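# Flag working duct dampers green, leave jammed ones red

## Task

There are four duct dampers, and in some of them the blade has slipped off its shaft and stuck, which cannot be seen from outside. For each damper that turns properly, slide the cover of its status slider fully to the other end so it shows green. Faulty dampers must keep showing red. Every damper must still stand behind its own slider. Nothing counts if it stays in place only because the robot holds it. At the end, release everything and move the grippers away.

## Robot and tools

ROBOT. Two Franka FR3 arms with seven joints each, named left_arm and right_arm, each carrying a Robotiq 2F-140 two-finger gripper. Base of left_arm: (-0.036, +0.464, 0) m, quat_wxyz (+0.999, 0, 0, -0.052). Base of right_arm: (+0.057, -0.440, 0) m, quat_wxyz (+0.996, 0, 0, -0.095).

FRAME. All printed poses share one scene frame. Its origin sits on the table top midway between the bases, +x points out across the table, +z points up, and left_arm is on the +y side. The arm names say nothing about which side of a picture they appear on.

execute_actions. Argument actions is a list holding zero or one item; optional pictures (boolean) decides whether camera images come back. An empty list commands nothing and just reports the state. A motion item has rows (1 to 15 rows) and steps (1 to 15, default 15); each control step lasts 1/30 s, one row is used per step, and the final row is reused if rows run out. A wait item has only steps (up to 300); it returns when that many steps have elapsed since the previous result, and your reply time is part of that count. A refused call moves nothing.

ROW LAYOUT. Each row is a single list of 20 numbers covering both arms, even if only one moves: first left_arm (7 joint targets, then gripper position, force_limit, speed), then right_arm in the same 10-number order. Joint numbers are absolute target angles in radians, in the same column order as the Joint positions line: waist -2.744 to 2.744, shoulder -1.784 to 1.784, upper arm roll -2.901 to 2.901, elbow -3.042 to -0.152, forearm roll -2.807 to 2.807, wrist pitch 0.544 to 4.517, wrist roll -3.016 to 3.016. A target more than 0.018 rad outside a range and also beyond the joint's last reported angle gets the call refused. True ends may differ by up to 0.018 rad; a target past the real end is clipped there and a "joint sent to its limit" line may appear, possibly about an earlier action. No such line does not prove there is more room.

GRIPPER NUMBERS. All three lie in [-1, 1] and are absolute settings, not offsets. position: +1 fully open (140 mm), pads touch near -0.8, -1 closes until blocked. force_limit: about 14 N at -1, 60 N at 0, 107 N at +1 (for parts up to 40 mm wide). speed: about 30 mm/s at -1, 140 at 0, 250 at +1. To leave a gripper unchanged, repeat its previous three values; sending 0 is a real command.

MOTION. Each step, a joint's target is kept close to its measured angle: within 0.248 rad for the first four joints, 0.677 for forearm roll, 0.715 for wrist pitch, 1.54 for wrist roll. If targets would shift a gripper over 70 mm from where it is, all joints of that arm are scaled back. So distant goals need several calls. Between calls the arms keep heading to the last row sent until they settle or a step is HELD; after that only a new action moves them further.

GRIPPER GEOMETRY. Fingers extend along the gripper's +z and close along its y. end_effector_position is the point between the pads when shut; fingertips lie about 33 mm past it closed and 9 mm open, and closing pushes them roughly 24 mm farther out, so keep clearance above surfaces.

RESULT LINES. The state line gives, per arm, end_effector_position (m) and end_effector_quat_wxyz in the scene frame; it gets less accurate at long reach. Joint positions and Joint velocities give one block per arm (rad, rad/s). object_status: 0 moving, 1 blocked while opening, 2 blocked while closing (a grip), 3 reached target or pads met. A grip is confirmed by 2. Stopped fingers stay put until position changes by at least 0.01 or the object yields. To squeeze harder while status is 2, raise force_limit and switch position between -1 and -0.98. position_measured is in counts: 3 open, 230 pads together, not linear. "joint command not followed" means the clearance check altered or blocked joint targets; the rest of the row ran. HELD marks steps whose row was not (fully) sent. MOTOR HOT warns of heating from holding loads; an OVER-TEMPERATURE FAULT brakes that arm until it cools.

FAULTS. Load limits per joint: 85 N m for waist, shoulder, upper arm roll, elbow; 11 N m for forearm roll, wrist pitch, wrist roll. Outside force limit on any part of an arm, its tool or load: 85 N. Reaching either stops that arm for 10 s and drops the remainder of the call.

CAMERAS. cam_high, cam_low, cam_left_wrist, cam_right_wrist, each 504x504, returned in that order. Wrist cameras are fisheye and may sit up to about 51 mm and 29 degrees off nominal.

zoom_image: camera (one of the four names) and region [x0, y0, x1, y1] in image pixels from the top-left corner, at most 504 by 504; returns a closer view of that camera's latest image.

read_manual: optional section, only "licences"; returns licence text and never moves anything.

finished_scene: scene is the number of the current scene; ends and grades it irreversibly and reports success. Replying with no tool call ends everything.

AVOID. Knocking or placing anything off the table, letting the arms collide or press on each other, dropping or slipping objects, slamming, and very hard pushes. Since jams are invisible, probing each damper gently is safer than forcing; a stuck blade resists, and shoving hard risks a fault or toppling the damper.

Each tool is called after "Emit:" in YAML: its name, and indented under it one key for each argument.

## Session

Emit:
execute_actions:
  actions: []

Scene clock: 0.00 s of 6600.00 s.
left_arm: end_effector_position=(+0.3352, -0.3162, +0.1127) position_measured=3 object_status=3 end_effector_quat_wxyz=(+0.215, +0.968, +0.124, +0.014) | right_arm: end_effector_position=(+0.6368, -0.4700, +0.3372) position_measured=3 object_status=3 end_effector_quat_wxyz=(-0.433, +0.718, -0.411, +0.359)
Joint positions: left_arm=[-1.115  0.804  0.162 -1.31  -0.375  2.502 -2.7  ] | right_arm=[ 0.634 -0.525 -0.561 -2.598  1.861  2.865 -2.461]
Joint velocities: left_arm=[ 0.    -0.001 -0.001  0.001 -0.001 -0.001  0.   ] | right_arm=[-0.    -0.001 -0.001 -0.001  0.     0.001 -0.001]

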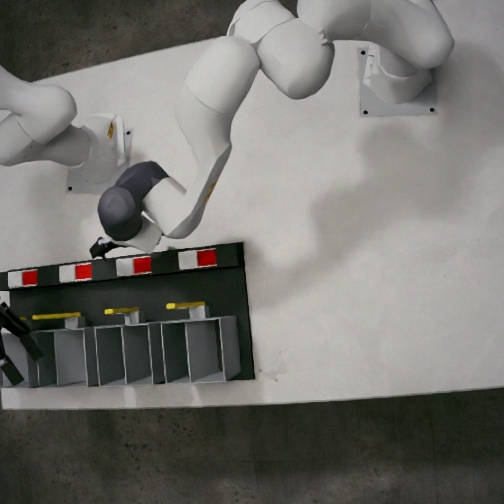

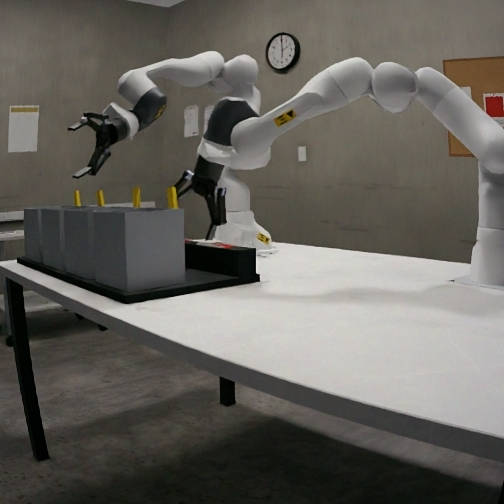

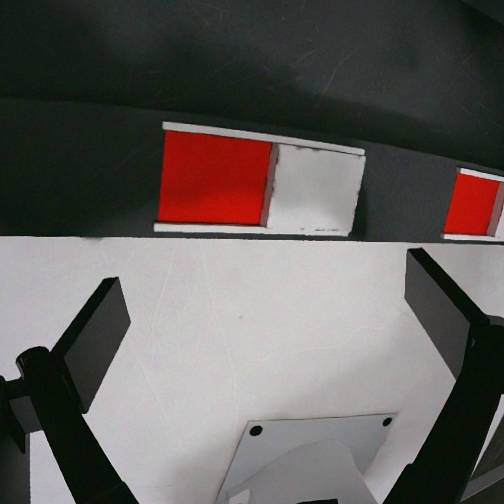

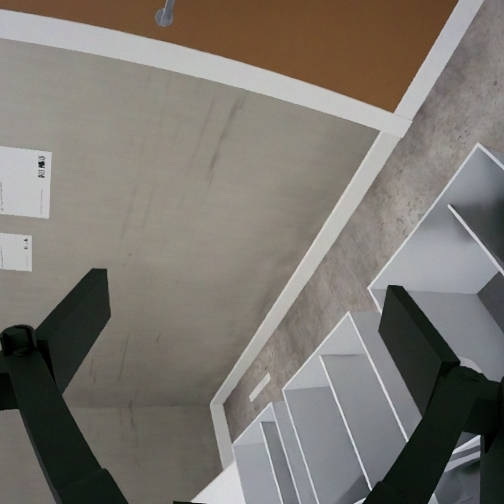

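Emit:
execute_actions:
  actions:
    - {"rows":[[-1.115,0.45,0.162,-1.5,-0.375,2.502,-2.7,1,0,0,0.634,-0.525,-0.561,-2.598,1.861,2.865,-2.461,-1,0,0]]}
  pictures: false

Emit:
execute_actions:
  actions:
    - {"rows":[[0.4,-0.5,0,-2.3,0,1.8,-2.0,1,0,0,0.634,-0.525,-0.561,-2.598,1.861,2.865,-2.461,-1,0,0]]}
  pictures: false

Emit:
execute_actions:
  actions:
    - {"steps":60}
  pictures: false

Emit:
execute_actions:
  actions:
    - {"rows":[[0.4,-0.5,0,-2.3,0,1.8,-2.0,1,0,0,0.19,-0.785,0,-2.356,0,1.571,-1.571,-1,0,0]]}
  pictures: false

Emit:
execute_actions:
  actions:
    - {"steps":90}

Scene clock: 10.70 s of 6600.00 s.
left_arm: end_effector_position=(+0.3322, -0.3010, +0.3172) position_measured=3 object_status=3 end_effector_quat_wxyz=(+0.307, +0.943, +0.128, +0.025) | right_arm: end_effector_position=(+0.6368, -0.4700, +0.3371) position_measured=108 object_status=0 end_effector_quat_wxyz=(-0.433, +0.718, -0.411, +0.358)
Joint positions: left_arm=[-1.116  0.44   0.163 -1.488 -0.375  2.503 -2.7  ] | right_arm=[ 0.634 -0.525 -0.561 -2.598  1.861  2.865 -2.461]
Joint velocities: left_arm=[ 0.     0.022  0.    -0.081 -0.001 -0.    -0.002] | right_arm=[ 0.    -0.001 -0.001  0.    -0.001  0.001 -0.   ]
Steps of this call (steps 1 to 90: nothing new was sent; then 7.20 s passed at rest; steps 91 to 105: all 15 steps of this action). Readings (joint positions | what the end effector reports):
91: left_arm=[-1.116 0.777 0.160 -1.351 -0.375 2.502 -2.700] | right_arm=[0.634 -0.525 -0.561 -2.598 1.861 2.865 -2.461] | left_arm position_measured=3 object_status=3 | right_arm position_measured=3 object_status=0
92: left_arm=[-1.116 0.743 0.159 -1.388 -0.375 2.499 -2.700] | right_arm=[0.634 -0.525 -0.561 -2.598 1.861 2.865 -2.461] | left_arm position_measured=3 object_status=3 | right_arm position_measured=9 object_status=0
94: left_arm=[-1.116 0.676 0.159 -1.425 -0.375 2.498 -2.700] | right_arm=[0.634 -0.525 -0.561 -2.598 1.861 2.865 -2.461] | left_arm position_measured=3 object_status=3 | right_arm position_measured=25 object_status=0
98: left_arm=[-1.116 0.540 0.159 -1.470 -0.375 2.498 -2.700] | right_arm=[0.634 -0.525 -0.561 -2.598 1.861 2.865 -2.461] | left_arm position_measured=3 object_status=3 | right_arm position_measured=55 object_status=0
105: the state above

Scene clock: 11.20 s of 6600.00 s.
left_arm: end_effector_position=(+0.3624, -0.0572, +0.2787) position_measured=3 object_status=3 end_effector_quat_wxyz=(+0.110, +0.993, +0.037, +0.014) | right_arm: end_effector_position=(+0.6368, -0.4700, +0.3371) position_measured=222 object_status=0 end_effector_quat_wxyz=(-0.433, +0.718, -0.411, +0.358)
Joint positions: left_arm=[-0.806  0.124  0.038 -1.819 -0.138  2.131 -2.456] | right_arm=[ 0.634 -0.525 -0.561 -2.598  1.861  2.865 -2.461]
Joint velocities: left_arm=[ 0.662 -0.684 -0.047 -0.661  0.277 -0.542  0.411] | right_arm=[ 0.001 -0.    -0.001 -0.001 -0.     0.001 -0.   ]
Steps of this call (steps 1 to 15: all 15 steps of this action). Readings (joint positions | what the end effector reports):
1: left_arm=[-1.101 0.427 0.146 -1.507 -0.353 2.475 -2.683] | right_arm=[0.634 -0.525 -0.561 -2.598 1.861 2.865 -2.461] | left_arm position_measured=3 object_status=3 | right_arm position_measured=116 object_status=0
2: left_arm=[-1.084 0.408 0.130 -1.529 -0.331 2.442 -2.664] | right_arm=[0.634 -0.525 -0.561 -2.598 1.861 2.865 -2.461] | left_arm position_measured=3 object_status=3 | right_arm position_measured=123 object_status=0
4: left_arm=[-1.046 0.369 0.105 -1.573 -0.291 2.381 -2.628] | right_arm=[0.634 -0.525 -0.561 -2.598 1.861 2.865 -2.461] | left_arm position_measured=3 object_status=3 | right_arm position_measured=138 object_status=0
8: left_arm=[-0.964 0.284 0.072 -1.660 -0.223 2.276 -2.561] | right_arm=[0.634 -0.525 -0.561 -2.598 1.861 2.865 -2.461] | left_arm position_measured=3 object_status=3 | right_arm position_measured=169 object_status=0
15: the state above

Scene clock: 13.20 s of 6600.00 s.
left_arm: end_effector_position=(+0.3508, +0.5811, +0.3253) position_measured=3 object_status=3 end_effector_quat_wxyz=(+0.002, +0.934, +0.359, +0.002) | right_arm: end_effector_position=(+0.6368, -0.4700, +0.3371) position_measured=233 object_status=3 end_effector_quat_wxyz=(-0.433, +0.718, -0.411, +0.358)
Joint positions: left_arm=[ 0.398 -0.499  0.002 -2.298 -0.002  1.804 -2.009] | right_arm=[ 0.634 -0.525 -0.561 -2.598  1.861  2.865 -2.461]
Joint velocities: left_arm=[-0.001 -0.001  0.001 -0.     0.001 -0.     0.011] | right_arm=[ 0.    -0.    -0.001 -0.001  0.    -0.    -0.001]
Steps of this call (steps 1 to 60: the robot went on to your last target). Readings (joint positions | what the end effector reports):
1: left_arm=[-0.782 0.100 0.035 -1.843 -0.128 2.114 -2.442] | right_arm=[0.634 -0.525 -0.561 -2.598 1.861 2.865 -2.461] | left_arm position_measured=3 object_status=3 | right_arm position_measured=229 object_status=0
2: left_arm=[-0.757 0.076 0.032 -1.868 -0.119 2.097 -2.428] | right_arm=[0.634 -0.525 -0.561 -2.598 1.861 2.865 -2.461] | left_arm position_measured=3 object_status=3 | right_arm position_measured=233 object_status=0
4: left_arm=[-0.707 0.025 0.027 -1.918 -0.103 2.065 -2.401] | right_arm=[0.634 -0.525 -0.561 -2.598 1.861 2.865 -2.461] | left_arm position_measured=3 object_status=3 | right_arm position_measured=233 object_status=0
8: left_arm=[-0.600 -0.082 0.019 -2.024 -0.075 2.009 -2.349] | right_arm=[0.634 -0.525 -0.561 -2.598 1.861 2.865 -2.461] | left_arm position_measured=3 object_status=3 | right_arm position_measured=233 object_status=3
60: the state above

Scene clock: 13.70 s of 6600.00 s.
left_arm: end_effector_position=(+0.3508, +0.5811, +0.3253) position_measured=3 object_status=3 end_effector_quat_wxyz=(+0.002, +0.934, +0.357, +0.002) | right_arm: end_effector_position=(+0.6165, -0.3900, +0.5616) position_measured=233 object_status=3 end_effector_quat_wxyz=(-0.492, +0.747, -0.150, +0.421)
Joint positions: left_arm=[ 0.398 -0.499  0.002 -2.298 -0.002  1.804 -2.006] | right_arm=[ 0.392 -0.688 -0.326 -2.448  1.367  2.478 -2.216]
Joint velocities: left_arm=[ 0.     0.001  0.     0.001 -0.001  0.001  0.002] | right_arm=[-0.529 -0.305  0.59   0.281 -1.21  -0.967  0.537]
Steps of this call (steps 1 to 15: all 15 steps of this action). Readings (joint positions | what the end effector reports):
1: left_arm=[0.398 -0.499 0.002 -2.298 -0.002 1.804 -2.008] | right_arm=[0.623 -0.529 -0.553 -2.596 1.840 2.849 -2.448] | left_arm position_measured=3 object_status=3 | right_arm position_measured=233 object_status=3
2: left_arm=[0.398 -0.499 0.002 -2.298 -0.002 1.804 -2.008] | right_arm=[0.612 -0.539 -0.541 -2.586 1.816 2.829 -2.434] | left_arm position_measured=3 object_status=3 | right_arm position_measured=233 object_status=3
4: left_arm=[0.398 -0.499 0.002 -2.298 -0.002 1.804 -2.008] | right_arm=[0.587 -0.562 -0.516 -2.565 1.764 2.789 -2.406] | left_arm position_measured=3 object_status=3 | right_arm position_measured=233 object_status=3
8: left_arm=[0.398 -0.499 0.002 -2.298 -0.002 1.804 -2.007] | right_arm=[0.528 -0.610 -0.459 -2.521 1.645 2.696 -2.344] | left_arm position_measured=3 object_status=3 | right_arm position_measured=233 object_status=3
15: the state above

Scene clock: 16.70 s of 6600.00 s.
left_arm: end_effector_position=(+0.3507, +0.5811, +0.3252) position_measured=3 object_status=3 end_effector_quat_wxyz=(+0.002, +0.934, +0.357, +0.002) | right_arm: end_effector_position=(+0.3644, -0.4391, +0.3775) position_measured=233 object_status=3 end_effector_quat_wxyz=(-0.002, +1.000, +0.002, -0.000)
Joint positions: left_arm=[ 0.398 -0.499  0.002 -2.298 -0.002  1.804 -2.005] | right_arm=[ 0.191 -0.784 -0.001 -2.358  0.002  1.574 -1.575]
Joint velocities: left_arm=[-0.001 -0.    -0.001  0.     0.    -0.    -0.   ] | right_arm=[-0.     0.001  0.001  0.001  0.     0.002  0.001]
Steps of this call (steps 1 to 75: the robot went on to your last target; steps 76 to 90: nothing new was sent). Readings (joint positions | what the end effector reports):
1: left_arm=[0.398 -0.499 0.002 -2.298 -0.002 1.804 -2.006] | right_arm=[0.374 -0.697 -0.305 -2.440 1.324 2.444 -2.198] | left_arm position_measured=3 object_status=3 | right_arm position_measured=233 object_status=3
2: left_arm=[0.398 -0.499 0.002 -2.298 -0.002 1.804 -2.006] | right_arm=[0.357 -0.706 -0.285 -2.432 1.281 2.411 -2.182] | left_arm position_measured=3 object_status=3 | right_arm position_measured=233 object_status=3
4: left_arm=[0.398 -0.499 0.002 -2.298 -0.002 1.804 -2.006] | right_arm=[0.330 -0.720 -0.245 -2.419 1.200 2.348 -2.150] | left_arm position_measured=3 object_status=3 | right_arm position_measured=233 object_status=3
8: left_arm=[0.398 -0.499 0.002 -2.298 -0.002 1.804 -2.006] | right_arm=[0.291 -0.741 -0.174 -2.400 1.038 2.222 -2.093] | left_arm position_measured=3 object_status=3 | right_arm position_measured=233 object_status=3
90: the state above
All arms were judged still, so your last target was given up. Only a new action makes them travel on or press farther. Fingers that are still opening or closing keep moving.

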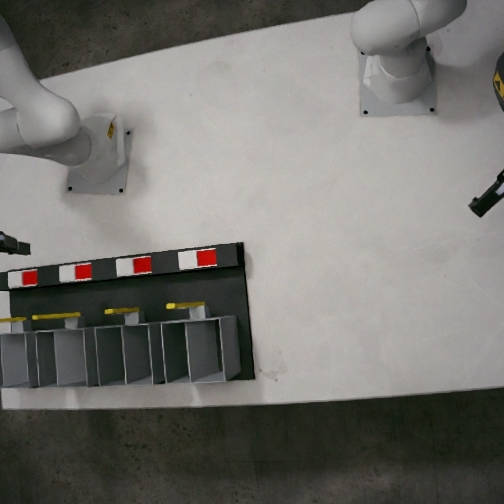

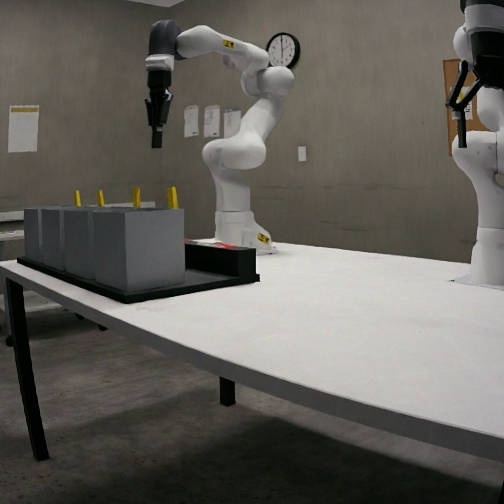

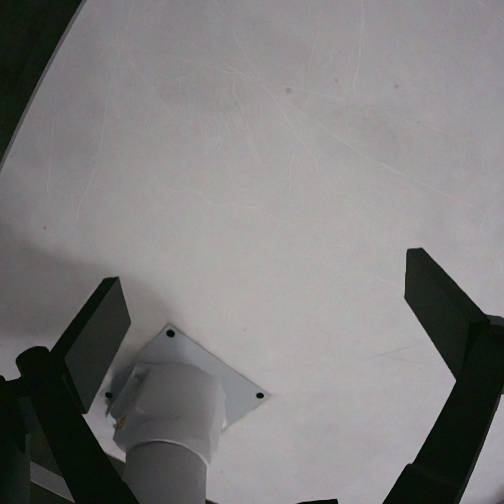

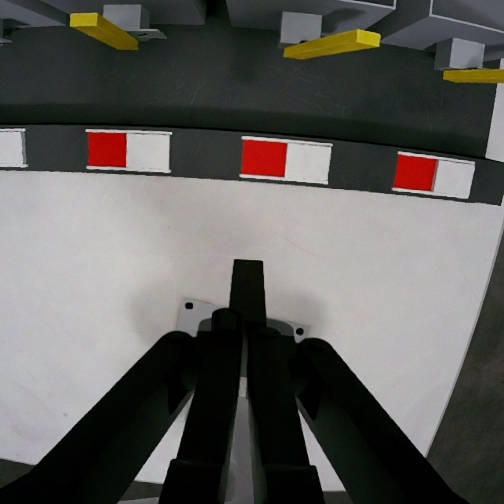

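Emit:
execute_actions:
  actions:
    - {"rows":[[0.4,-0.5,0,-2.3,0,1.8,-2.0,1,0,0,0.21,-0.334,0,-2.219,0,1.885,-1.55,-1,0,0]]}
  pictures: false

Emit:
execute_actions:
  actions:
    - {"steps":30}

Scene clock: 24.63 s of 6600.00 s.
left_arm: end_effector_position=(+0.3507, +0.5811, +0.3252) position_measured=3 object_status=3 end_effector_quat_wxyz=(+0.002, +0.934, +0.357, +0.002) | right_arm: end_effector_position=(+0.4970, -0.4318, +0.2929) position_measured=233 object_status=3 end_effector_quat_wxyz=(-0.001, +1.000, +0.003, -0.021)
Joint positions: left_arm=[ 0.398 -0.499  0.002 -2.298 -0.002  1.804 -2.005] | right_arm=[ 0.208 -0.332 -0.001 -2.226  0.002  1.853 -1.559]
Joint velocities: left_arm=[-0.    -0.001 -0.     0.001  0.002 -0.    -0.   ] | right_arm=[ 0.002 -0.009 -0.001  0.061 -0.002  0.176  0.018]
Steps of this call (steps 1 to 90: nothing new was sent; then 4.43 s passed at rest; steps 91 to 105: all 15 steps of this action). Readings (joint positions | what the end effector reports):
91: left_arm=[0.398 -0.499 0.002 -2.298 -0.002 1.804 -2.005] | right_arm=[0.193 -0.763 -0.001 -2.340 0.002 1.590 -1.574] | left_arm position_measured=3 object_status=3 | right_arm position_measured=233 object_status=3
92: left_arm=[0.398 -0.499 0.002 -2.298 -0.002 1.804 -2.005] | right_arm=[0.195 -0.726 -0.001 -2.316 0.002 1.618 -1.573] | left_arm position_measured=3 object_status=3 | right_arm position_measured=233 object_status=3
94: left_arm=[0.398 -0.499 0.002 -2.298 -0.002 1.804 -2.005] | right_arm=[0.200 -0.640 -0.001 -2.277 0.002 1.673 -1.571] | left_arm position_measured=3 object_status=3 | right_arm position_measured=233 object_status=3
98: left_arm=[0.398 -0.499 0.002 -2.298 -0.002 1.804 -2.005] | right_arm=[0.206 -0.433 -0.001 -2.233 0.002 1.773 -1.566] | left_arm position_measured=3 object_status=3 | right_arm position_measured=233 object_status=3
105: the state above

Scene clock: 25.63 s of 6600.00 s.
left_arm: end_effector_position=(+0.3507, +0.5811, +0.3252) position_measured=3 object_status=3 end_effector_quat_wxyz=(+0.002, +0.934, +0.357, +0.002) | right_arm: end_effector_position=(+0.5078, -0.4315, +0.2980) position_measured=233 object_status=3 end_effector_quat_wxyz=(-0.001, +1.000, +0.000, -0.003)
Joint positions: left_arm=[ 0.398 -0.499  0.001 -2.298 -0.002  1.804 -2.005] | right_arm=[ 0.209 -0.333 -0.001 -2.221  0.002  1.882 -1.554]
Joint velocities: left_arm=[-0.     0.001  0.001  0.    -0.001 -0.001 -0.   ] | right_arm=[-0.    -0.    -0.     0.    -0.001  0.001 -0.   ]
Steps of this call (steps 1 to 30: the robot went on to your last target). Readings (joint positions | what the end effector reports):
1: left_arm=[0.398 -0.499 0.002 -2.298 -0.002 1.804 -2.005] | right_arm=[0.208 -0.332 -0.001 -2.224 0.002 1.859 -1.559] | left_arm position_measured=3 object_status=3 | right_arm position_measured=233 object_status=3
2: left_arm=[0.398 -0.499 0.002 -2.298 -0.002 1.804 -2.005] | right_arm=[0.208 -0.332 -0.001 -2.223 0.002 1.863 -1.558] | left_arm position_measured=3 object_status=3 | right_arm position_measured=233 object_status=3
4: left_arm=[0.398 -0.499 0.002 -2.298 -0.002 1.804 -2.005] | right_arm=[0.208 -0.333 -0.001 -2.222 0.002 1.869 -1.557] | left_arm position_measured=3 object_status=3 | right_arm position_measured=233 object_status=3
8: left_arm=[0.398 -0.499 0.002 -2.298 -0.002 1.804 -2.005] | right_arm=[0.208 -0.333 -0.001 -2.221 0.002 1.876 -1.556] | left_arm position_measured=3 object_status=3 | right_arm position_measured=233 object_status=3
30: the state above
All arms were judged still, so your last target was given up. Only a new action makes them travel on or press farther. Fingers that are still opening or closing keep moving.

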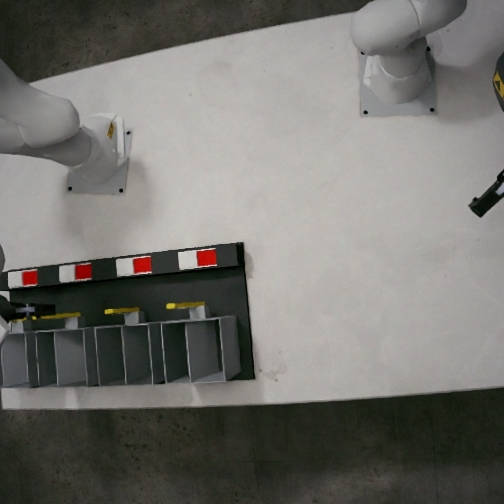

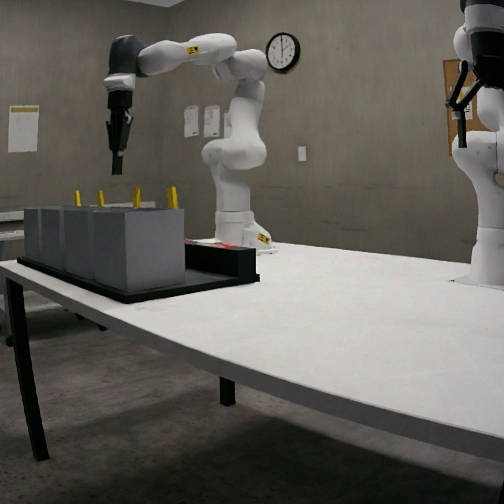

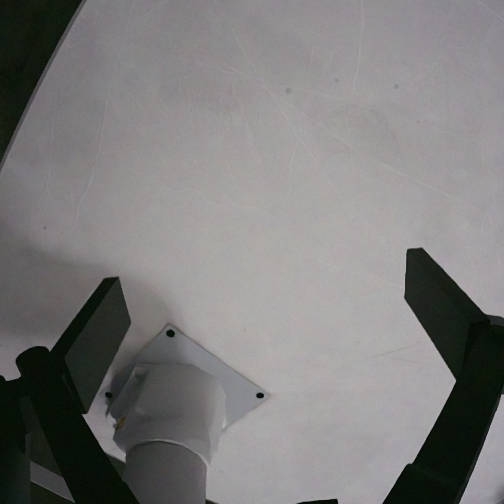

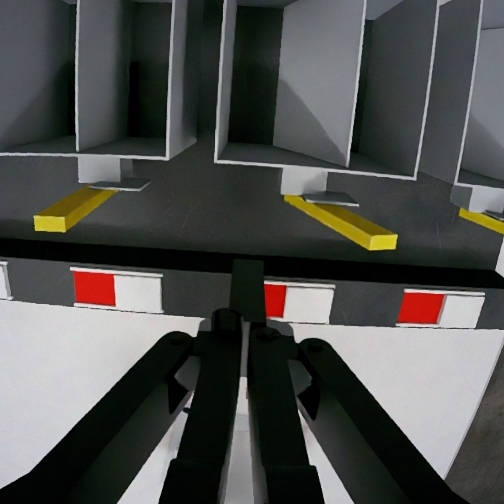

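Emit:
execute_actions:
  actions:
    - {"rows":[[0.4,-0.5,0,-2.3,0,1.8,-2.0,1,0,0,0.21,-0.284,0,-2.372,0,2.088,-1.55,-1,0,0]]}
  pictures: false

Emit:
execute_actions:
  actions:
    - {"steps":20}

Emit:
execute_actions:
  actions:
    - {"rows":[[0.4,-0.5,0,-2.3,0,1.8,-2.0,1,0,0,0.18,-0.284,0,-2.372,0,2.088,-1.6,-1,0,0],[0.4,-0.5,0,-2.3,0,1.8,-2.0,1,0,0,0.15,-0.284,0,-2.372,0,2.088,-1.6,-1,0,0],[0.4,-0.5,0,-2.3,0,1.8,-2.0,1,0,0,0.13,-0.284,0,-2.372,0,2.088,-1.65,-1,0,0],[0.4,-0.5,0,-2.3,0,1.8,-2.0,1,0,0,0.11,-0.284,0,-2.372,0,2.088,-1.65,-1,0,0],[0.4,-0.5,0,-2.3,0,1.8,-2.0,1,0,0,0.09,-0.284,0,-2.372,0,2.088,-1.7,-1,0,0],[0.4,-0.5,0,-2.3,0,1.8,-2.0,1,0,0,0.07,-0.284,0,-2.372,0,2.088,-1.7,-1,0,0],[0.4,-0.5,0,-2.3,0,1.8,-2.0,1,0,0,0.05,-0.284,0,-2.372,0,2.088,-1.7,-1,0,0],[0.4,-0.5,0,-2.3,0,1.8,-2.0,1,0,0,0.03,-0.284,0,-2.372,0,2.088,-1.7,-1,0,0]]}

Scene clock: 33.33 s of 6600.00 s.
left_arm: end_effector_position=(+0.3506, +0.5811, +0.3252) position_measured=3 object_status=3 end_effector_quat_wxyz=(+0.002, +0.934, +0.357, +0.002) | right_arm: end_effector_position=(+0.5060, -0.4315, +0.2217) position_measured=233 object_status=3 end_effector_quat_wxyz=(-0.001, +1.000, -0.000, -0.007)
Joint positions: left_arm=[ 0.398 -0.499  0.001 -2.298 -0.002  1.804 -2.005] | right_arm=[ 0.209 -0.283 -0.001 -2.37   0.002  2.074 -1.553]
Joint velocities: left_arm=[ 0.     0.002 -0.     0.    -0.001 -0.    -0.001] | right_arm=[-0.    -0.002  0.     0.001  0.     0.069  0.001]
Steps of this call (steps 1 to 90: nothing new was sent; then 4.20 s passed at rest; steps 91 to 105: all 15 steps of this action). Readings (joint positions | what the end effector reports):
91: left_arm=[0.398 -0.499 0.001 -2.298 -0.002 1.804 -2.005] | right_arm=[0.209 -0.335 -0.001 -2.247 0.002 1.917 -1.553] | left_arm position_measured=3 object_status=3 | right_arm position_measured=233 object_status=3
92: left_arm=[0.398 -0.499 0.001 -2.298 -0.002 1.804 -2.005] | right_arm=[0.209 -0.327 -0.001 -2.283 0.002 1.949 -1.553] | left_arm position_measured=3 object_status=3 | right_arm position_measured=233 object_status=3
94: left_arm=[0.398 -0.499 0.001 -2.298 -0.002 1.804 -2.005] | right_arm=[0.209 -0.297 -0.001 -2.336 0.002 1.991 -1.553] | left_arm position_measured=3 object_status=3 | right_arm position_measured=233 object_status=3
98: left_arm=[0.398 -0.499 0.001 -2.298 -0.002 1.804 -2.005] | right_arm=[0.209 -0.279 -0.001 -2.370 0.002 2.039 -1.553] | left_arm position_measured=3 object_status=3 | right_arm position_measured=233 object_status=3
105: the state above

Scene clock: 34.00 s of 6600.00 s.
left_arm: end_effector_position=(+0.3506, +0.5811, +0.3252) position_measured=3 object_status=3 end_effector_quat_wxyz=(+0.002, +0.934, +0.357, +0.002) | right_arm: end_effector_position=(+0.5095, -0.4314, +0.2227) position_measured=233 object_status=3 end_effector_quat_wxyz=(-0.001, +1.000, -0.000, -0.002)
Joint positions: left_arm=[ 0.398 -0.499  0.001 -2.298 -0.002  1.804 -2.005] | right_arm=[ 0.209 -0.283 -0.001 -2.37   0.002  2.084 -1.553]
Joint velocities: left_arm=[ 0.002  0.    -0.    -0.001 -0.     0.     0.002] | right_arm=[ 0.001 -0.     0.     0.002 -0.     0.001 -0.001]
Steps of this call (steps 1 to 20: the robot went on to your last target). Readings (joint positions | what the end effector reports):
1: left_arm=[0.398 -0.499 0.001 -2.298 -0.002 1.804 -2.005] | right_arm=[0.209 -0.283 -0.001 -2.370 0.002 2.076 -1.553] | left_arm position_measured=3 object_status=3 | right_arm position_measured=233 object_status=3
2: left_arm=[0.398 -0.499 0.001 -2.298 -0.002 1.804 -2.005] | right_arm=[0.209 -0.283 -0.001 -2.370 0.002 2.077 -1.553] | left_arm position_measured=3 object_status=3 | right_arm position_measured=233 object_status=3
4: left_arm=[0.398 -0.499 0.001 -2.298 -0.002 1.804 -2.005] | right_arm=[0.209 -0.283 -0.001 -2.370 0.002 2.080 -1.553] | left_arm position_measured=3 object_status=3 | right_arm position_measured=233 object_status=3
8: left_arm=[0.398 -0.499 0.001 -2.298 -0.002 1.804 -2.005] | right_arm=[0.209 -0.283 -0.001 -2.370 0.002 2.082 -1.553] | left_arm position_measured=3 object_status=3 | right_arm position_measured=233 object_status=3
20: the state above

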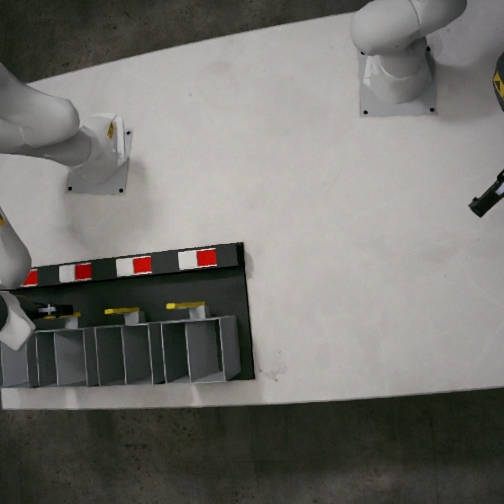

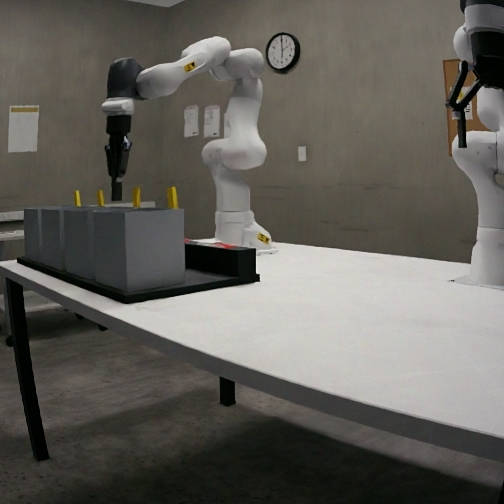

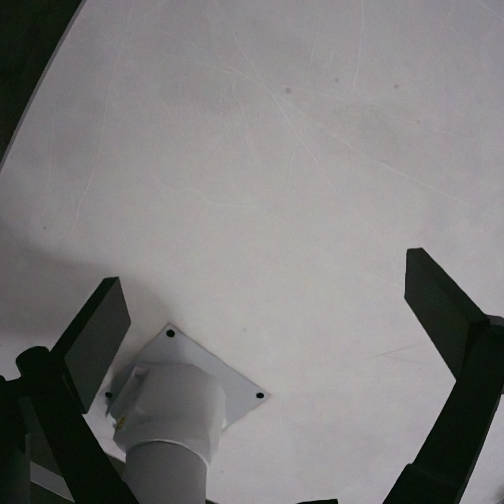

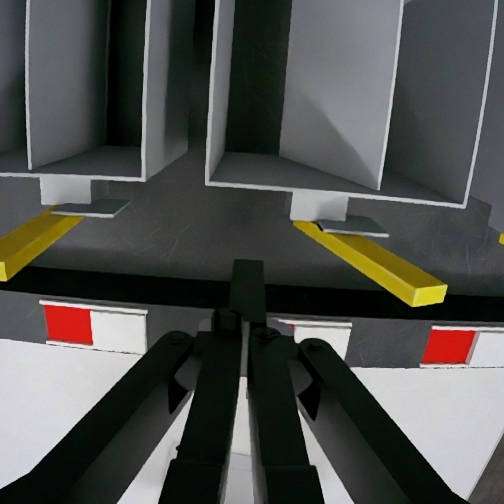

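Scene clock: 34.50 s of 6600.00 s.
left_arm: end_effector_position=(+0.3506, +0.5811, +0.3252) position_measured=3 object_status=3 end_effector_quat_wxyz=(+0.002, +0.934, +0.357, +0.002) | right_arm: end_effector_position=(+0.5041, -0.5115, +0.2227) position_measured=233 object_status=3 end_effector_quat_wxyz=(-0.001, +0.999, -0.035, -0.001)
Joint positions: left_arm=[ 0.398 -0.499  0.001 -2.298 -0.002  1.804 -2.005] | right_arm=[ 0.032 -0.283 -0.002 -2.37   0.002  2.085 -1.661]
Joint velocities: left_arm=[-0.    -0.001 -0.001  0.002 -0.    -0.001  0.002] | right_arm=[-0.016 -0.     0.004  0.001  0.     0.    -0.117]
Steps of this call (steps 1 to 15: all 15 steps of this action). Readings (joint positions | what the end effector reports):
1: left_arm=[0.398 -0.499 0.001 -2.298 -0.002 1.804 -2.005] | right_arm=[0.203 -0.283 0.001 -2.370 0.002 2.085 -1.557] | left_arm position_measured=3 object_status=3 | right_arm position_measured=233 object_status=3
2: left_arm=[0.398 -0.499 0.001 -2.298 -0.002 1.804 -2.005] | right_arm=[0.191 -0.283 0.004 -2.370 0.002 2.085 -1.561] | left_arm position_measured=3 object_status=3 | right_arm position_measured=233 object_status=3
4: left_arm=[0.398 -0.499 0.001 -2.298 -0.002 1.804 -2.005] | right_arm=[0.155 -0.283 0.004 -2.370 0.002 2.085 -1.578] | left_arm position_measured=3 object_status=3 | right_arm position_measured=233 object_status=3
8: left_arm=[0.398 -0.499 0.001 -2.298 -0.002 1.804 -2.005] | right_arm=[0.074 -0.283 0.001 -2.370 0.002 2.085 -1.620] | left_arm position_measured=3 object_status=3 | right_arm position_measured=233 object_status=3
15: the state above

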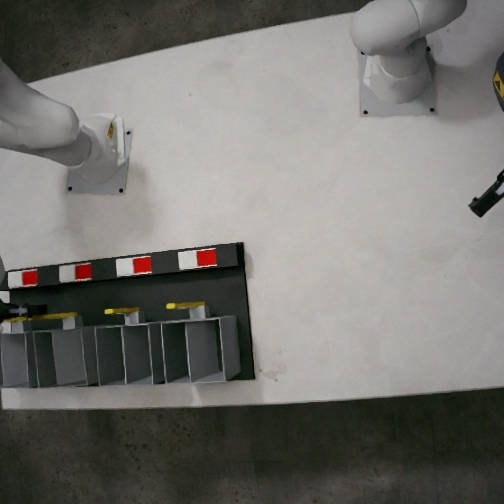

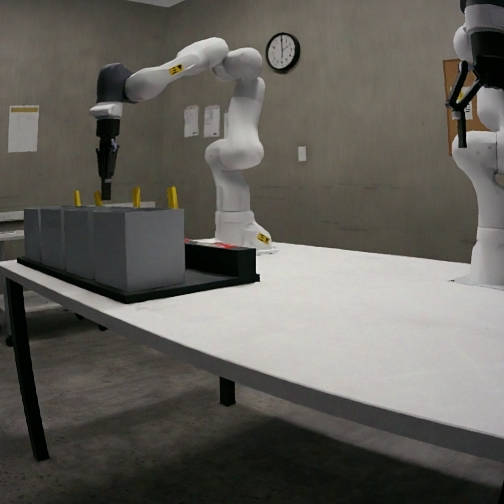

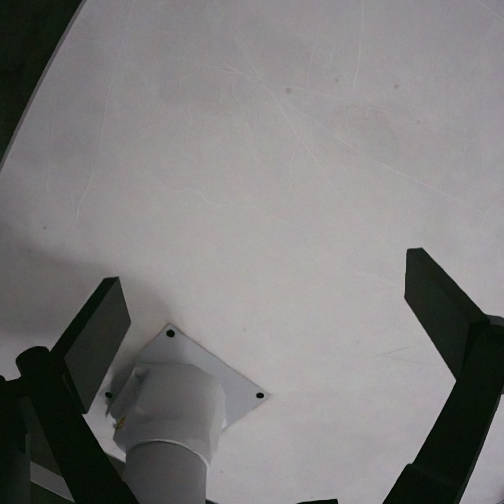

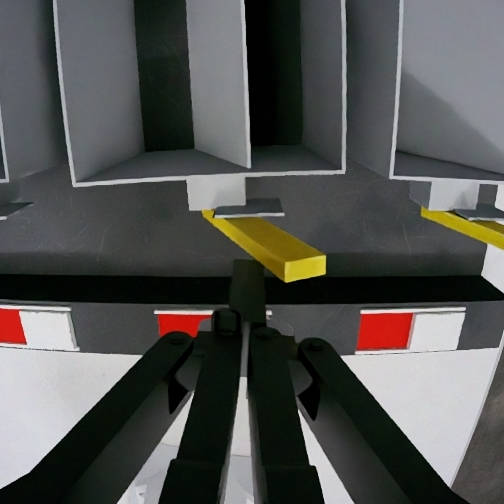

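Emit:
execute_actions:
  actions:
    - {"rows":[[0.4,-0.5,0,-2.3,0,1.8,-2.0,1,0,0,0.02,-0.25,0,-2.34,0,2.088,-1.75,-1,0,0],[0.4,-0.5,0,-2.3,0,1.8,-2.0,1,0,0,0.02,-0.25,0,-2.34,0,2.088,-1.75,-1,0,0],[0.4,-0.5,0,-2.3,0,1.8,-2.0,1,0,0,0.0,-0.24,0,-2.33,0,2.088,-1.78,-1,0,0],[0.4,-0.5,0,-2.3,0,1.8,-2.0,1,0,0,-0.01,-0.24,0,-2.33,0,2.088,-1.78,-1,0,0],[0.4,-0.5,0,-2.3,0,1.8,-2.0,1,0,0,-0.025,-0.235,0,-2.32,0,2.088,-1.8,-1,0,0],[0.4,-0.5,0,-2.3,0,1.8,-2.0,1,0,0,-0.046,-0.229,0,-2.317,0,2.087,-1.807,-1,0,0]]}

Emit:
execute_actions:
  actions:
    - {"rows":[[0.4,-0.5,0,-2.3,0,1.8,-2.0,1,0,0,-0.07,-0.219,0,-2.306,0,2.087,-1.85,-1,0,0],[0.4,-0.5,0,-2.3,0,1.8,-2.0,1,0,0,-0.07,-0.219,0,-2.306,0,2.087,-1.85,-1,0,0],[0.4,-0.5,0,-2.3,0,1.8,-2.0,1,0,0,-0.096,-0.208,0,-2.295,0,2.087,-1.9,-1,0,0],[0.4,-0.5,0,-2.3,0,1.8,-2.0,1,0,0,-0.096,-0.208,0,-2.295,0,2.087,-1.9,-1,0,0],[0.4,-0.5,0,-2.3,0,1.8,-2.0,1,0,0,-0.12,-0.198,0,-2.283,0,2.087,-1.9,-1,0,0],[0.4,-0.5,0,-2.3,0,1.8,-2.0,1,0,0,-0.12,-0.198,0,-2.283,0,2.087,-1.9,-1,0,0],[0.4,-0.5,0,-2.3,0,1.8,-2.0,1,0,0,-0.146,-0.187,0,-2.272,0,2.087,-1.907,-1,0,0]]}

Scene clock: 46.90 s of 6600.00 s.
left_arm: end_effector_position=(+0.3506, +0.5811, +0.3252) position_measured=3 object_status=3 end_effector_quat_wxyz=(+0.002, +0.934, +0.357, +0.002) | right_arm: end_effector_position=(+0.5128, -0.5491, +0.2219) position_measured=233 object_status=3 end_effector_quat_wxyz=(-0.001, +1.000, -0.014, -0.002)
Joint positions: left_arm=[ 0.398 -0.499  0.001 -2.298 -0.002  1.804 -2.005] | right_arm=[-0.044 -0.231 -0.002 -2.32   0.001  2.084 -1.778]
Joint velocities: left_arm=[-0.002 -0.     0.     0.     0.002  0.001  0.001] | right_arm=[-0.003  0.001  0.001  0.002  0.001 -0.    -0.084]
Steps of this call (steps 1 to 30: the robot went on to your last target; steps 31 to 90: nothing new was sent; then 8.90 s passed at rest; steps 91 to 105: all 15 steps of this action). Readings (joint positions | what the end effector reports):
91: left_arm=[0.398 -0.499 0.001 -2.298 -0.002 1.804 -2.005] | right_arm=[0.029 -0.277 -0.001 -2.364 0.001 2.083 -1.701] | left_arm position_measured=3 object_status=3 | right_arm position_measured=233 object_status=3
92: left_arm=[0.398 -0.499 0.001 -2.298 -0.002 1.804 -2.005] | right_arm=[0.027 -0.268 -0.001 -2.356 0.001 2.084 -1.706] | left_arm position_measured=3 object_status=3 | right_arm position_measured=233 object_status=3
94: left_arm=[0.398 -0.499 0.001 -2.298 -0.002 1.804 -2.005] | right_arm=[0.013 -0.253 0.001 -2.344 0.001 2.084 -1.719] | left_arm position_measured=3 object_status=3 | right_arm position_measured=233 object_status=3
98: left_arm=[0.398 -0.499 0.001 -2.298 -0.002 1.804 -2.005] | right_arm=[-0.031 -0.234 -0.000 -2.325 0.001 2.084 -1.749] | left_arm position_measured=3 object_status=3 | right_arm position_measured=233 object_status=3
105: the state above

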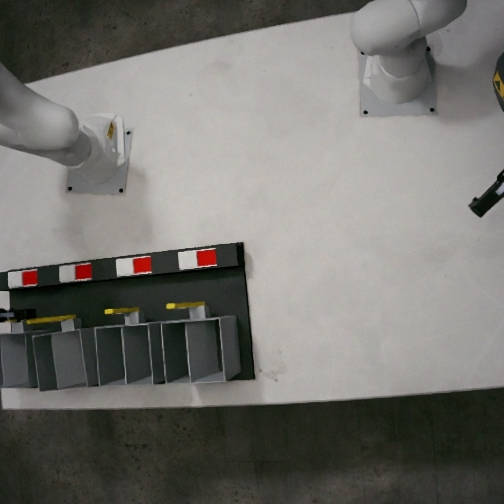

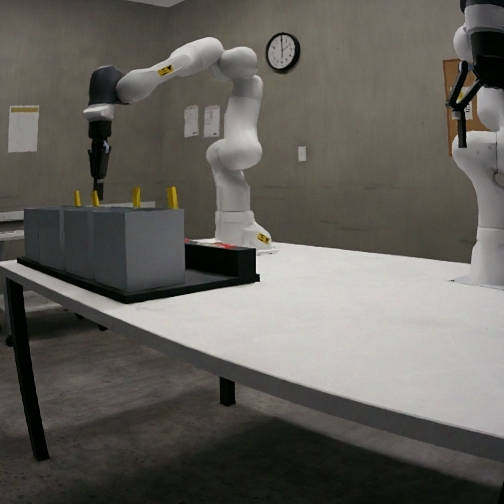

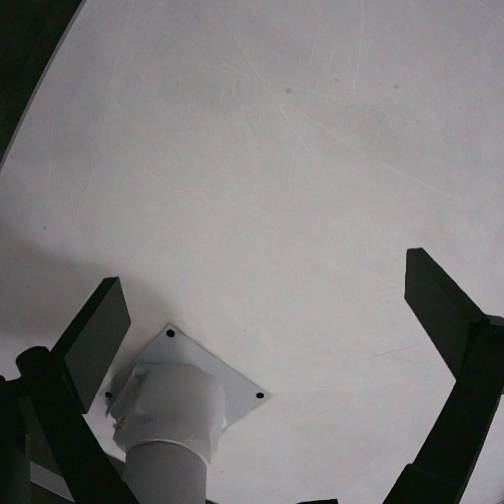

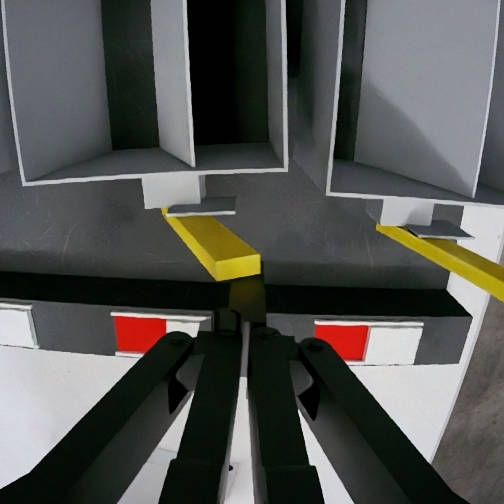

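Scene clock: 47.40 s of 6600.00 s.
left_arm: end_effector_position=(+0.3506, +0.5811, +0.3252) position_measured=3 object_status=3 end_effector_quat_wxyz=(+0.002, +0.934, +0.357, +0.002) | right_arm: end_effector_position=(+0.5138, -0.5992, +0.2226) position_measured=233 object_status=3 end_effector_quat_wxyz=(-0.001, +1.000, -0.016, -0.001)
Joint positions: left_arm=[ 0.398 -0.499  0.001 -2.298 -0.002  1.804 -2.005] | right_arm=[-0.144 -0.189 -0.002 -2.275  0.001  2.085 -1.875]
Joint velocities: left_arm=[ 0.001 -0.     0.002 -0.    -0.    -0.     0.   ] | right_arm=[-0.003  0.001  0.003  0.007  0.    -0.001 -0.093]
Steps of this call (steps 1 to 15: all 15 steps of this action). Readings (joint positions | what the end effector reports):
1: left_arm=[0.398 -0.499 0.001 -2.298 -0.002 1.804 -2.005] | right_arm=[-0.049 -0.229 0.001 -2.317 0.001 2.084 -1.785] | left_arm position_measured=3 object_status=3 | right_arm position_measured=233 object_status=3
2: left_arm=[0.398 -0.499 0.001 -2.298 -0.002 1.804 -2.005] | right_arm=[-0.055 -0.226 0.001 -2.314 0.001 2.084 -1.791] | left_arm position_measured=3 object_status=3 | right_arm position_measured=233 object_status=3
4: left_arm=[0.398 -0.499 0.001 -2.298 -0.002 1.804 -2.005] | right_arm=[-0.075 -0.217 0.002 -2.305 0.001 2.084 -1.812] | left_arm position_measured=3 object_status=3 | right_arm position_measured=233 object_status=3
8: left_arm=[0.398 -0.499 0.001 -2.298 -0.002 1.804 -2.005] | right_arm=[-0.123 -0.197 0.001 -2.283 0.001 2.084 -1.843] | left_arm position_measured=3 object_status=3 | right_arm position_measured=233 object_status=3
15: the state above

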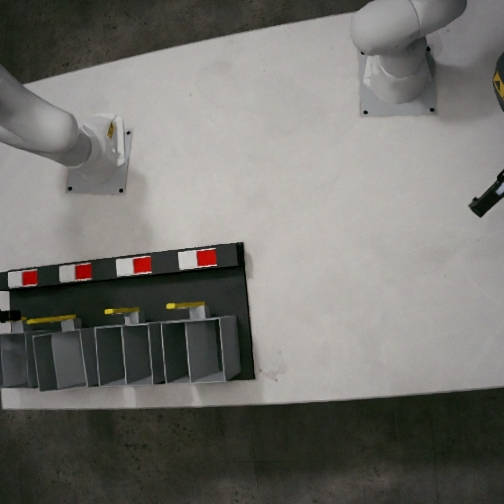

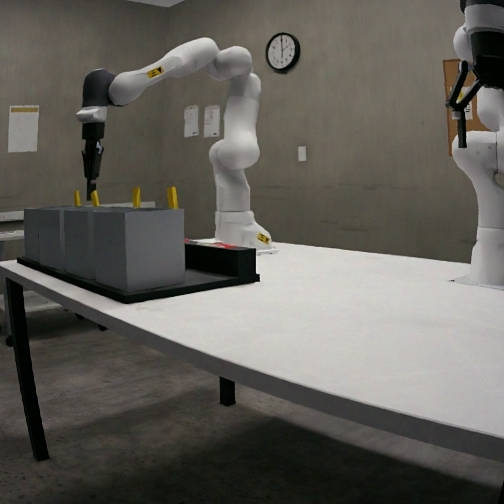

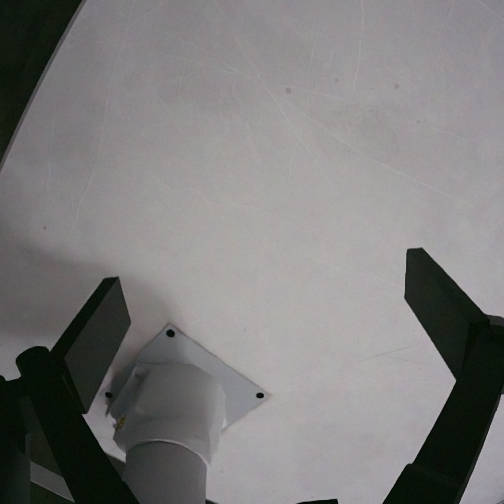

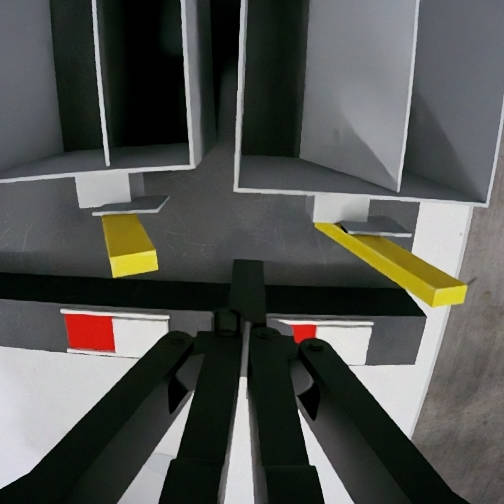

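Emit:
execute_actions:
  actions:
    - {"rows":[[0.4,-0.5,0,-2.3,0,1.8,-2.0,1,0,0,-0.12,-0.17,0,-2.255,0,2.087,-1.85,-1,0,0],[0.4,-0.5,0,-2.3,0,1.8,-2.0,1,0,0,-0.10,-0.17,0,-2.255,0,2.087,-1.85,-1,0,0],[0.4,-0.5,0,-2.3,0,1.8,-2.0,1,0,0,-0.085,-0.18,0,-2.265,0,2.087,-1.8,-1,0,0],[0.4,-0.5,0,-2.3,0,1.8,-2.0,1,0,0,-0.07,-0.187,0,-2.272,0,2.087,-1.8,-1,0,0],[0.4,-0.5,0,-2.3,0,1.8,-2.0,1,0,0,-0.06,-0.19,0,-2.275,0,2.087,-1.8,-1,0,0],[0.4,-0.5,0,-2.3,0,1.8,-2.0,1,0,0,-0.05,-0.195,0,-2.28,0,2.087,-1.78,-1,0,0],[0.4,-0.5,0,-2.3,0,1.8,-2.0,1,0,0,-0.04,-0.2,0,-2.287,0,2.087,-1.78,-1,0,0],[0.4,-0.5,0,-2.3,0,1.8,-2.0,1,0,0,-0.03,-0.205,0,-2.292,0,2.087,-1.76,-1,0,0],[0.4,-0.5,0,-2.3,0,1.8,-2.0,1,0,0,-0.02,-0.21,0,-2.297,0,2.087,-1.76,-1,0,0],[0.4,-0.5,0,-2.3,0,1.8,-2.0,1,0,0,-0.01,-0.215,0,-2.302,0,2.087,-1.75,-1,0,0],[0.4,-0.5,0,-2.3,0,1.8,-2.0,1,0,0,0.0,-0.22,0,-2.307,0,2.087,-1.75,-1,0,0],[0.4,-0.5,0,-2.3,0,1.8,-2.0,1,0,0,0.01,-0.225,0,-2.312,0,2.087,-1.75,-1,0,0],[0.4,-0.5,0,-2.3,0,1.8,-2.0,1,0,0,0.02,-0.225,0,-2.312,0,2.087,-1.74,-1,0,0]]}
  pictures: false

Emit:
execute_actions:
  actions:
    - {"steps":10}

Scene clock: 57.80 s of 6600.00 s.
left_arm: end_effector_position=(+0.3506, +0.5811, +0.3252) position_measured=3 object_status=3 end_effector_quat_wxyz=(+0.002, +0.934, +0.357, +0.002) | right_arm: end_effector_position=(+0.5233, -0.5245, +0.2237) position_measured=233 object_status=3 end_effector_quat_wxyz=(-0.000, +1.000, +0.021, +0.000)
Joint positions: left_arm=[ 0.398 -0.499  0.001 -2.298 -0.002  1.804 -2.005] | right_arm=[ 0.01  -0.221  0.    -2.307  0.     2.085 -1.793]
Joint velocities: left_arm=[ 0.001 -0.001  0.    -0.     0.     0.     0.   ] | right_arm=[ 0.143 -0.04   0.016 -0.036  0.001 -0.     0.164]
Steps of this call (steps 1 to 30: the robot went on to your last target; steps 31 to 90: nothing new was sent; then 6.90 s passed at rest; steps 91 to 105: all 15 steps of this action). Readings (joint positions | what the end effector reports):
91: left_arm=[0.398 -0.499 0.001 -2.298 -0.002 1.804 -2.005] | right_arm=[-0.140 -0.185 -0.003 -2.270 0.001 2.084 -1.899] | left_arm position_measured=3 object_status=3 | right_arm position_measured=233 object_status=3
92: left_arm=[0.398 -0.499 0.001 -2.298 -0.002 1.804 -2.005] | right_arm=[-0.131 -0.180 -0.004 -2.265 0.001 2.085 -1.894] | left_arm position_measured=3 object_status=3 | right_arm position_measured=233 object_status=3
94: left_arm=[0.398 -0.499 0.001 -2.298 -0.002 1.804 -2.005] | right_arm=[-0.104 -0.180 -0.004 -2.266 0.001 2.085 -1.877] | left_arm position_measured=3 object_status=3 | right_arm position_measured=233 object_status=3
98: left_arm=[0.398 -0.499 0.001 -2.298 -0.002 1.804 -2.005] | right_arm=[-0.054 -0.194 -0.001 -2.279 0.001 2.085 -1.843] | left_arm position_measured=3 object_status=3 | right_arm position_measured=233 object_status=3
105: the state above

Scene clock: 58.13 s of 6600.00 s.
left_arm: end_effector_position=(+0.3506, +0.5811, +0.3252) position_measured=3 object_status=3 end_effector_quat_wxyz=(+0.002, +0.934, +0.357, +0.002) | right_arm: end_effector_position=(+0.5230, -0.5209, +0.2237) position_measured=233 object_status=3 end_effector_quat_wxyz=(-0.000, +1.000, +0.009, -0.000)
Joint positions: left_arm=[ 0.398 -0.499  0.001 -2.298 -0.002  1.804 -2.005] | right_arm=[ 0.017 -0.224  0.    -2.309  0.     2.085 -1.76 ]
Joint velocities: left_arm=[-0.001  0.    -0.002 -0.001  0.     0.    -0.002] | right_arm=[-0.    -0.001 -0.002  0.    -0.001  0.001  0.055]
Steps of this call (steps 1 to 10: the robot went on to your last target). Readings (joint positions | what the end effector reports):
1: left_arm=[0.398 -0.499 0.001 -2.298 -0.002 1.804 -2.005] | right_arm=[0.014 -0.222 0.001 -2.308 0.000 2.085 -1.788] | left_arm position_measured=3 object_status=3 | right_arm position_measured=233 object_status=3
2: left_arm=[0.398 -0.499 0.001 -2.298 -0.002 1.804 -2.005] | right_arm=[0.016 -0.223 0.001 -2.308 0.000 2.085 -1.783] | left_arm position_measured=3 object_status=3 | right_arm position_measured=233 object_status=3
4: left_arm=[0.398 -0.499 0.001 -2.298 -0.002 1.804 -2.005] | right_arm=[0.017 -0.223 0.001 -2.309 0.000 2.085 -1.775] | left_arm position_measured=3 object_status=3 | right_arm position_measured=233 object_status=3
8: left_arm=[0.398 -0.499 0.001 -2.298 -0.002 1.804 -2.005] | right_arm=[0.017 -0.224 0.000 -2.309 0.000 2.085 -1.764] | left_arm position_measured=3 object_status=3 | right_arm position_measured=233 object_status=3
10: the state above

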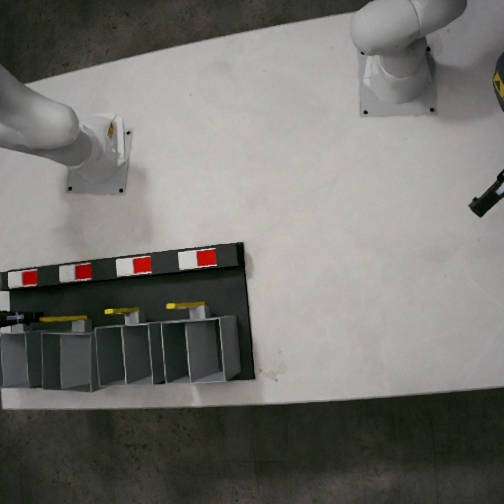

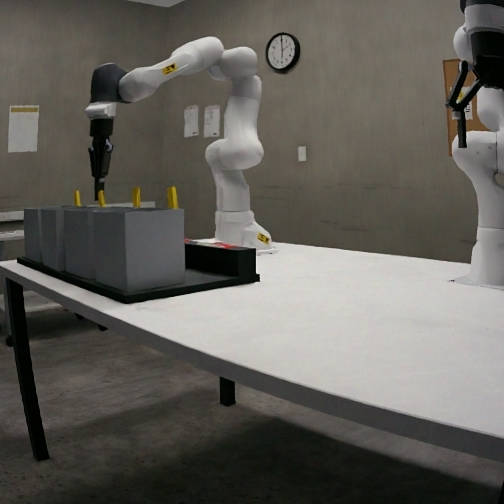

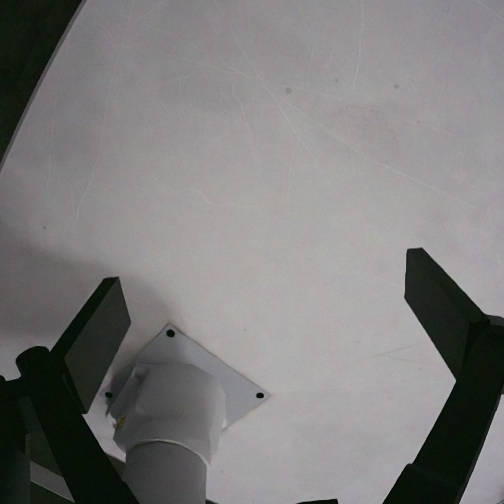

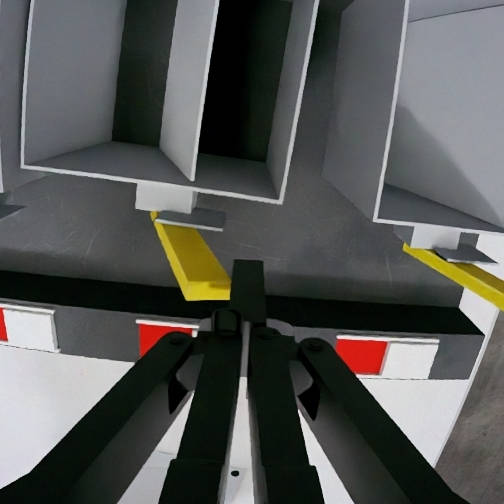

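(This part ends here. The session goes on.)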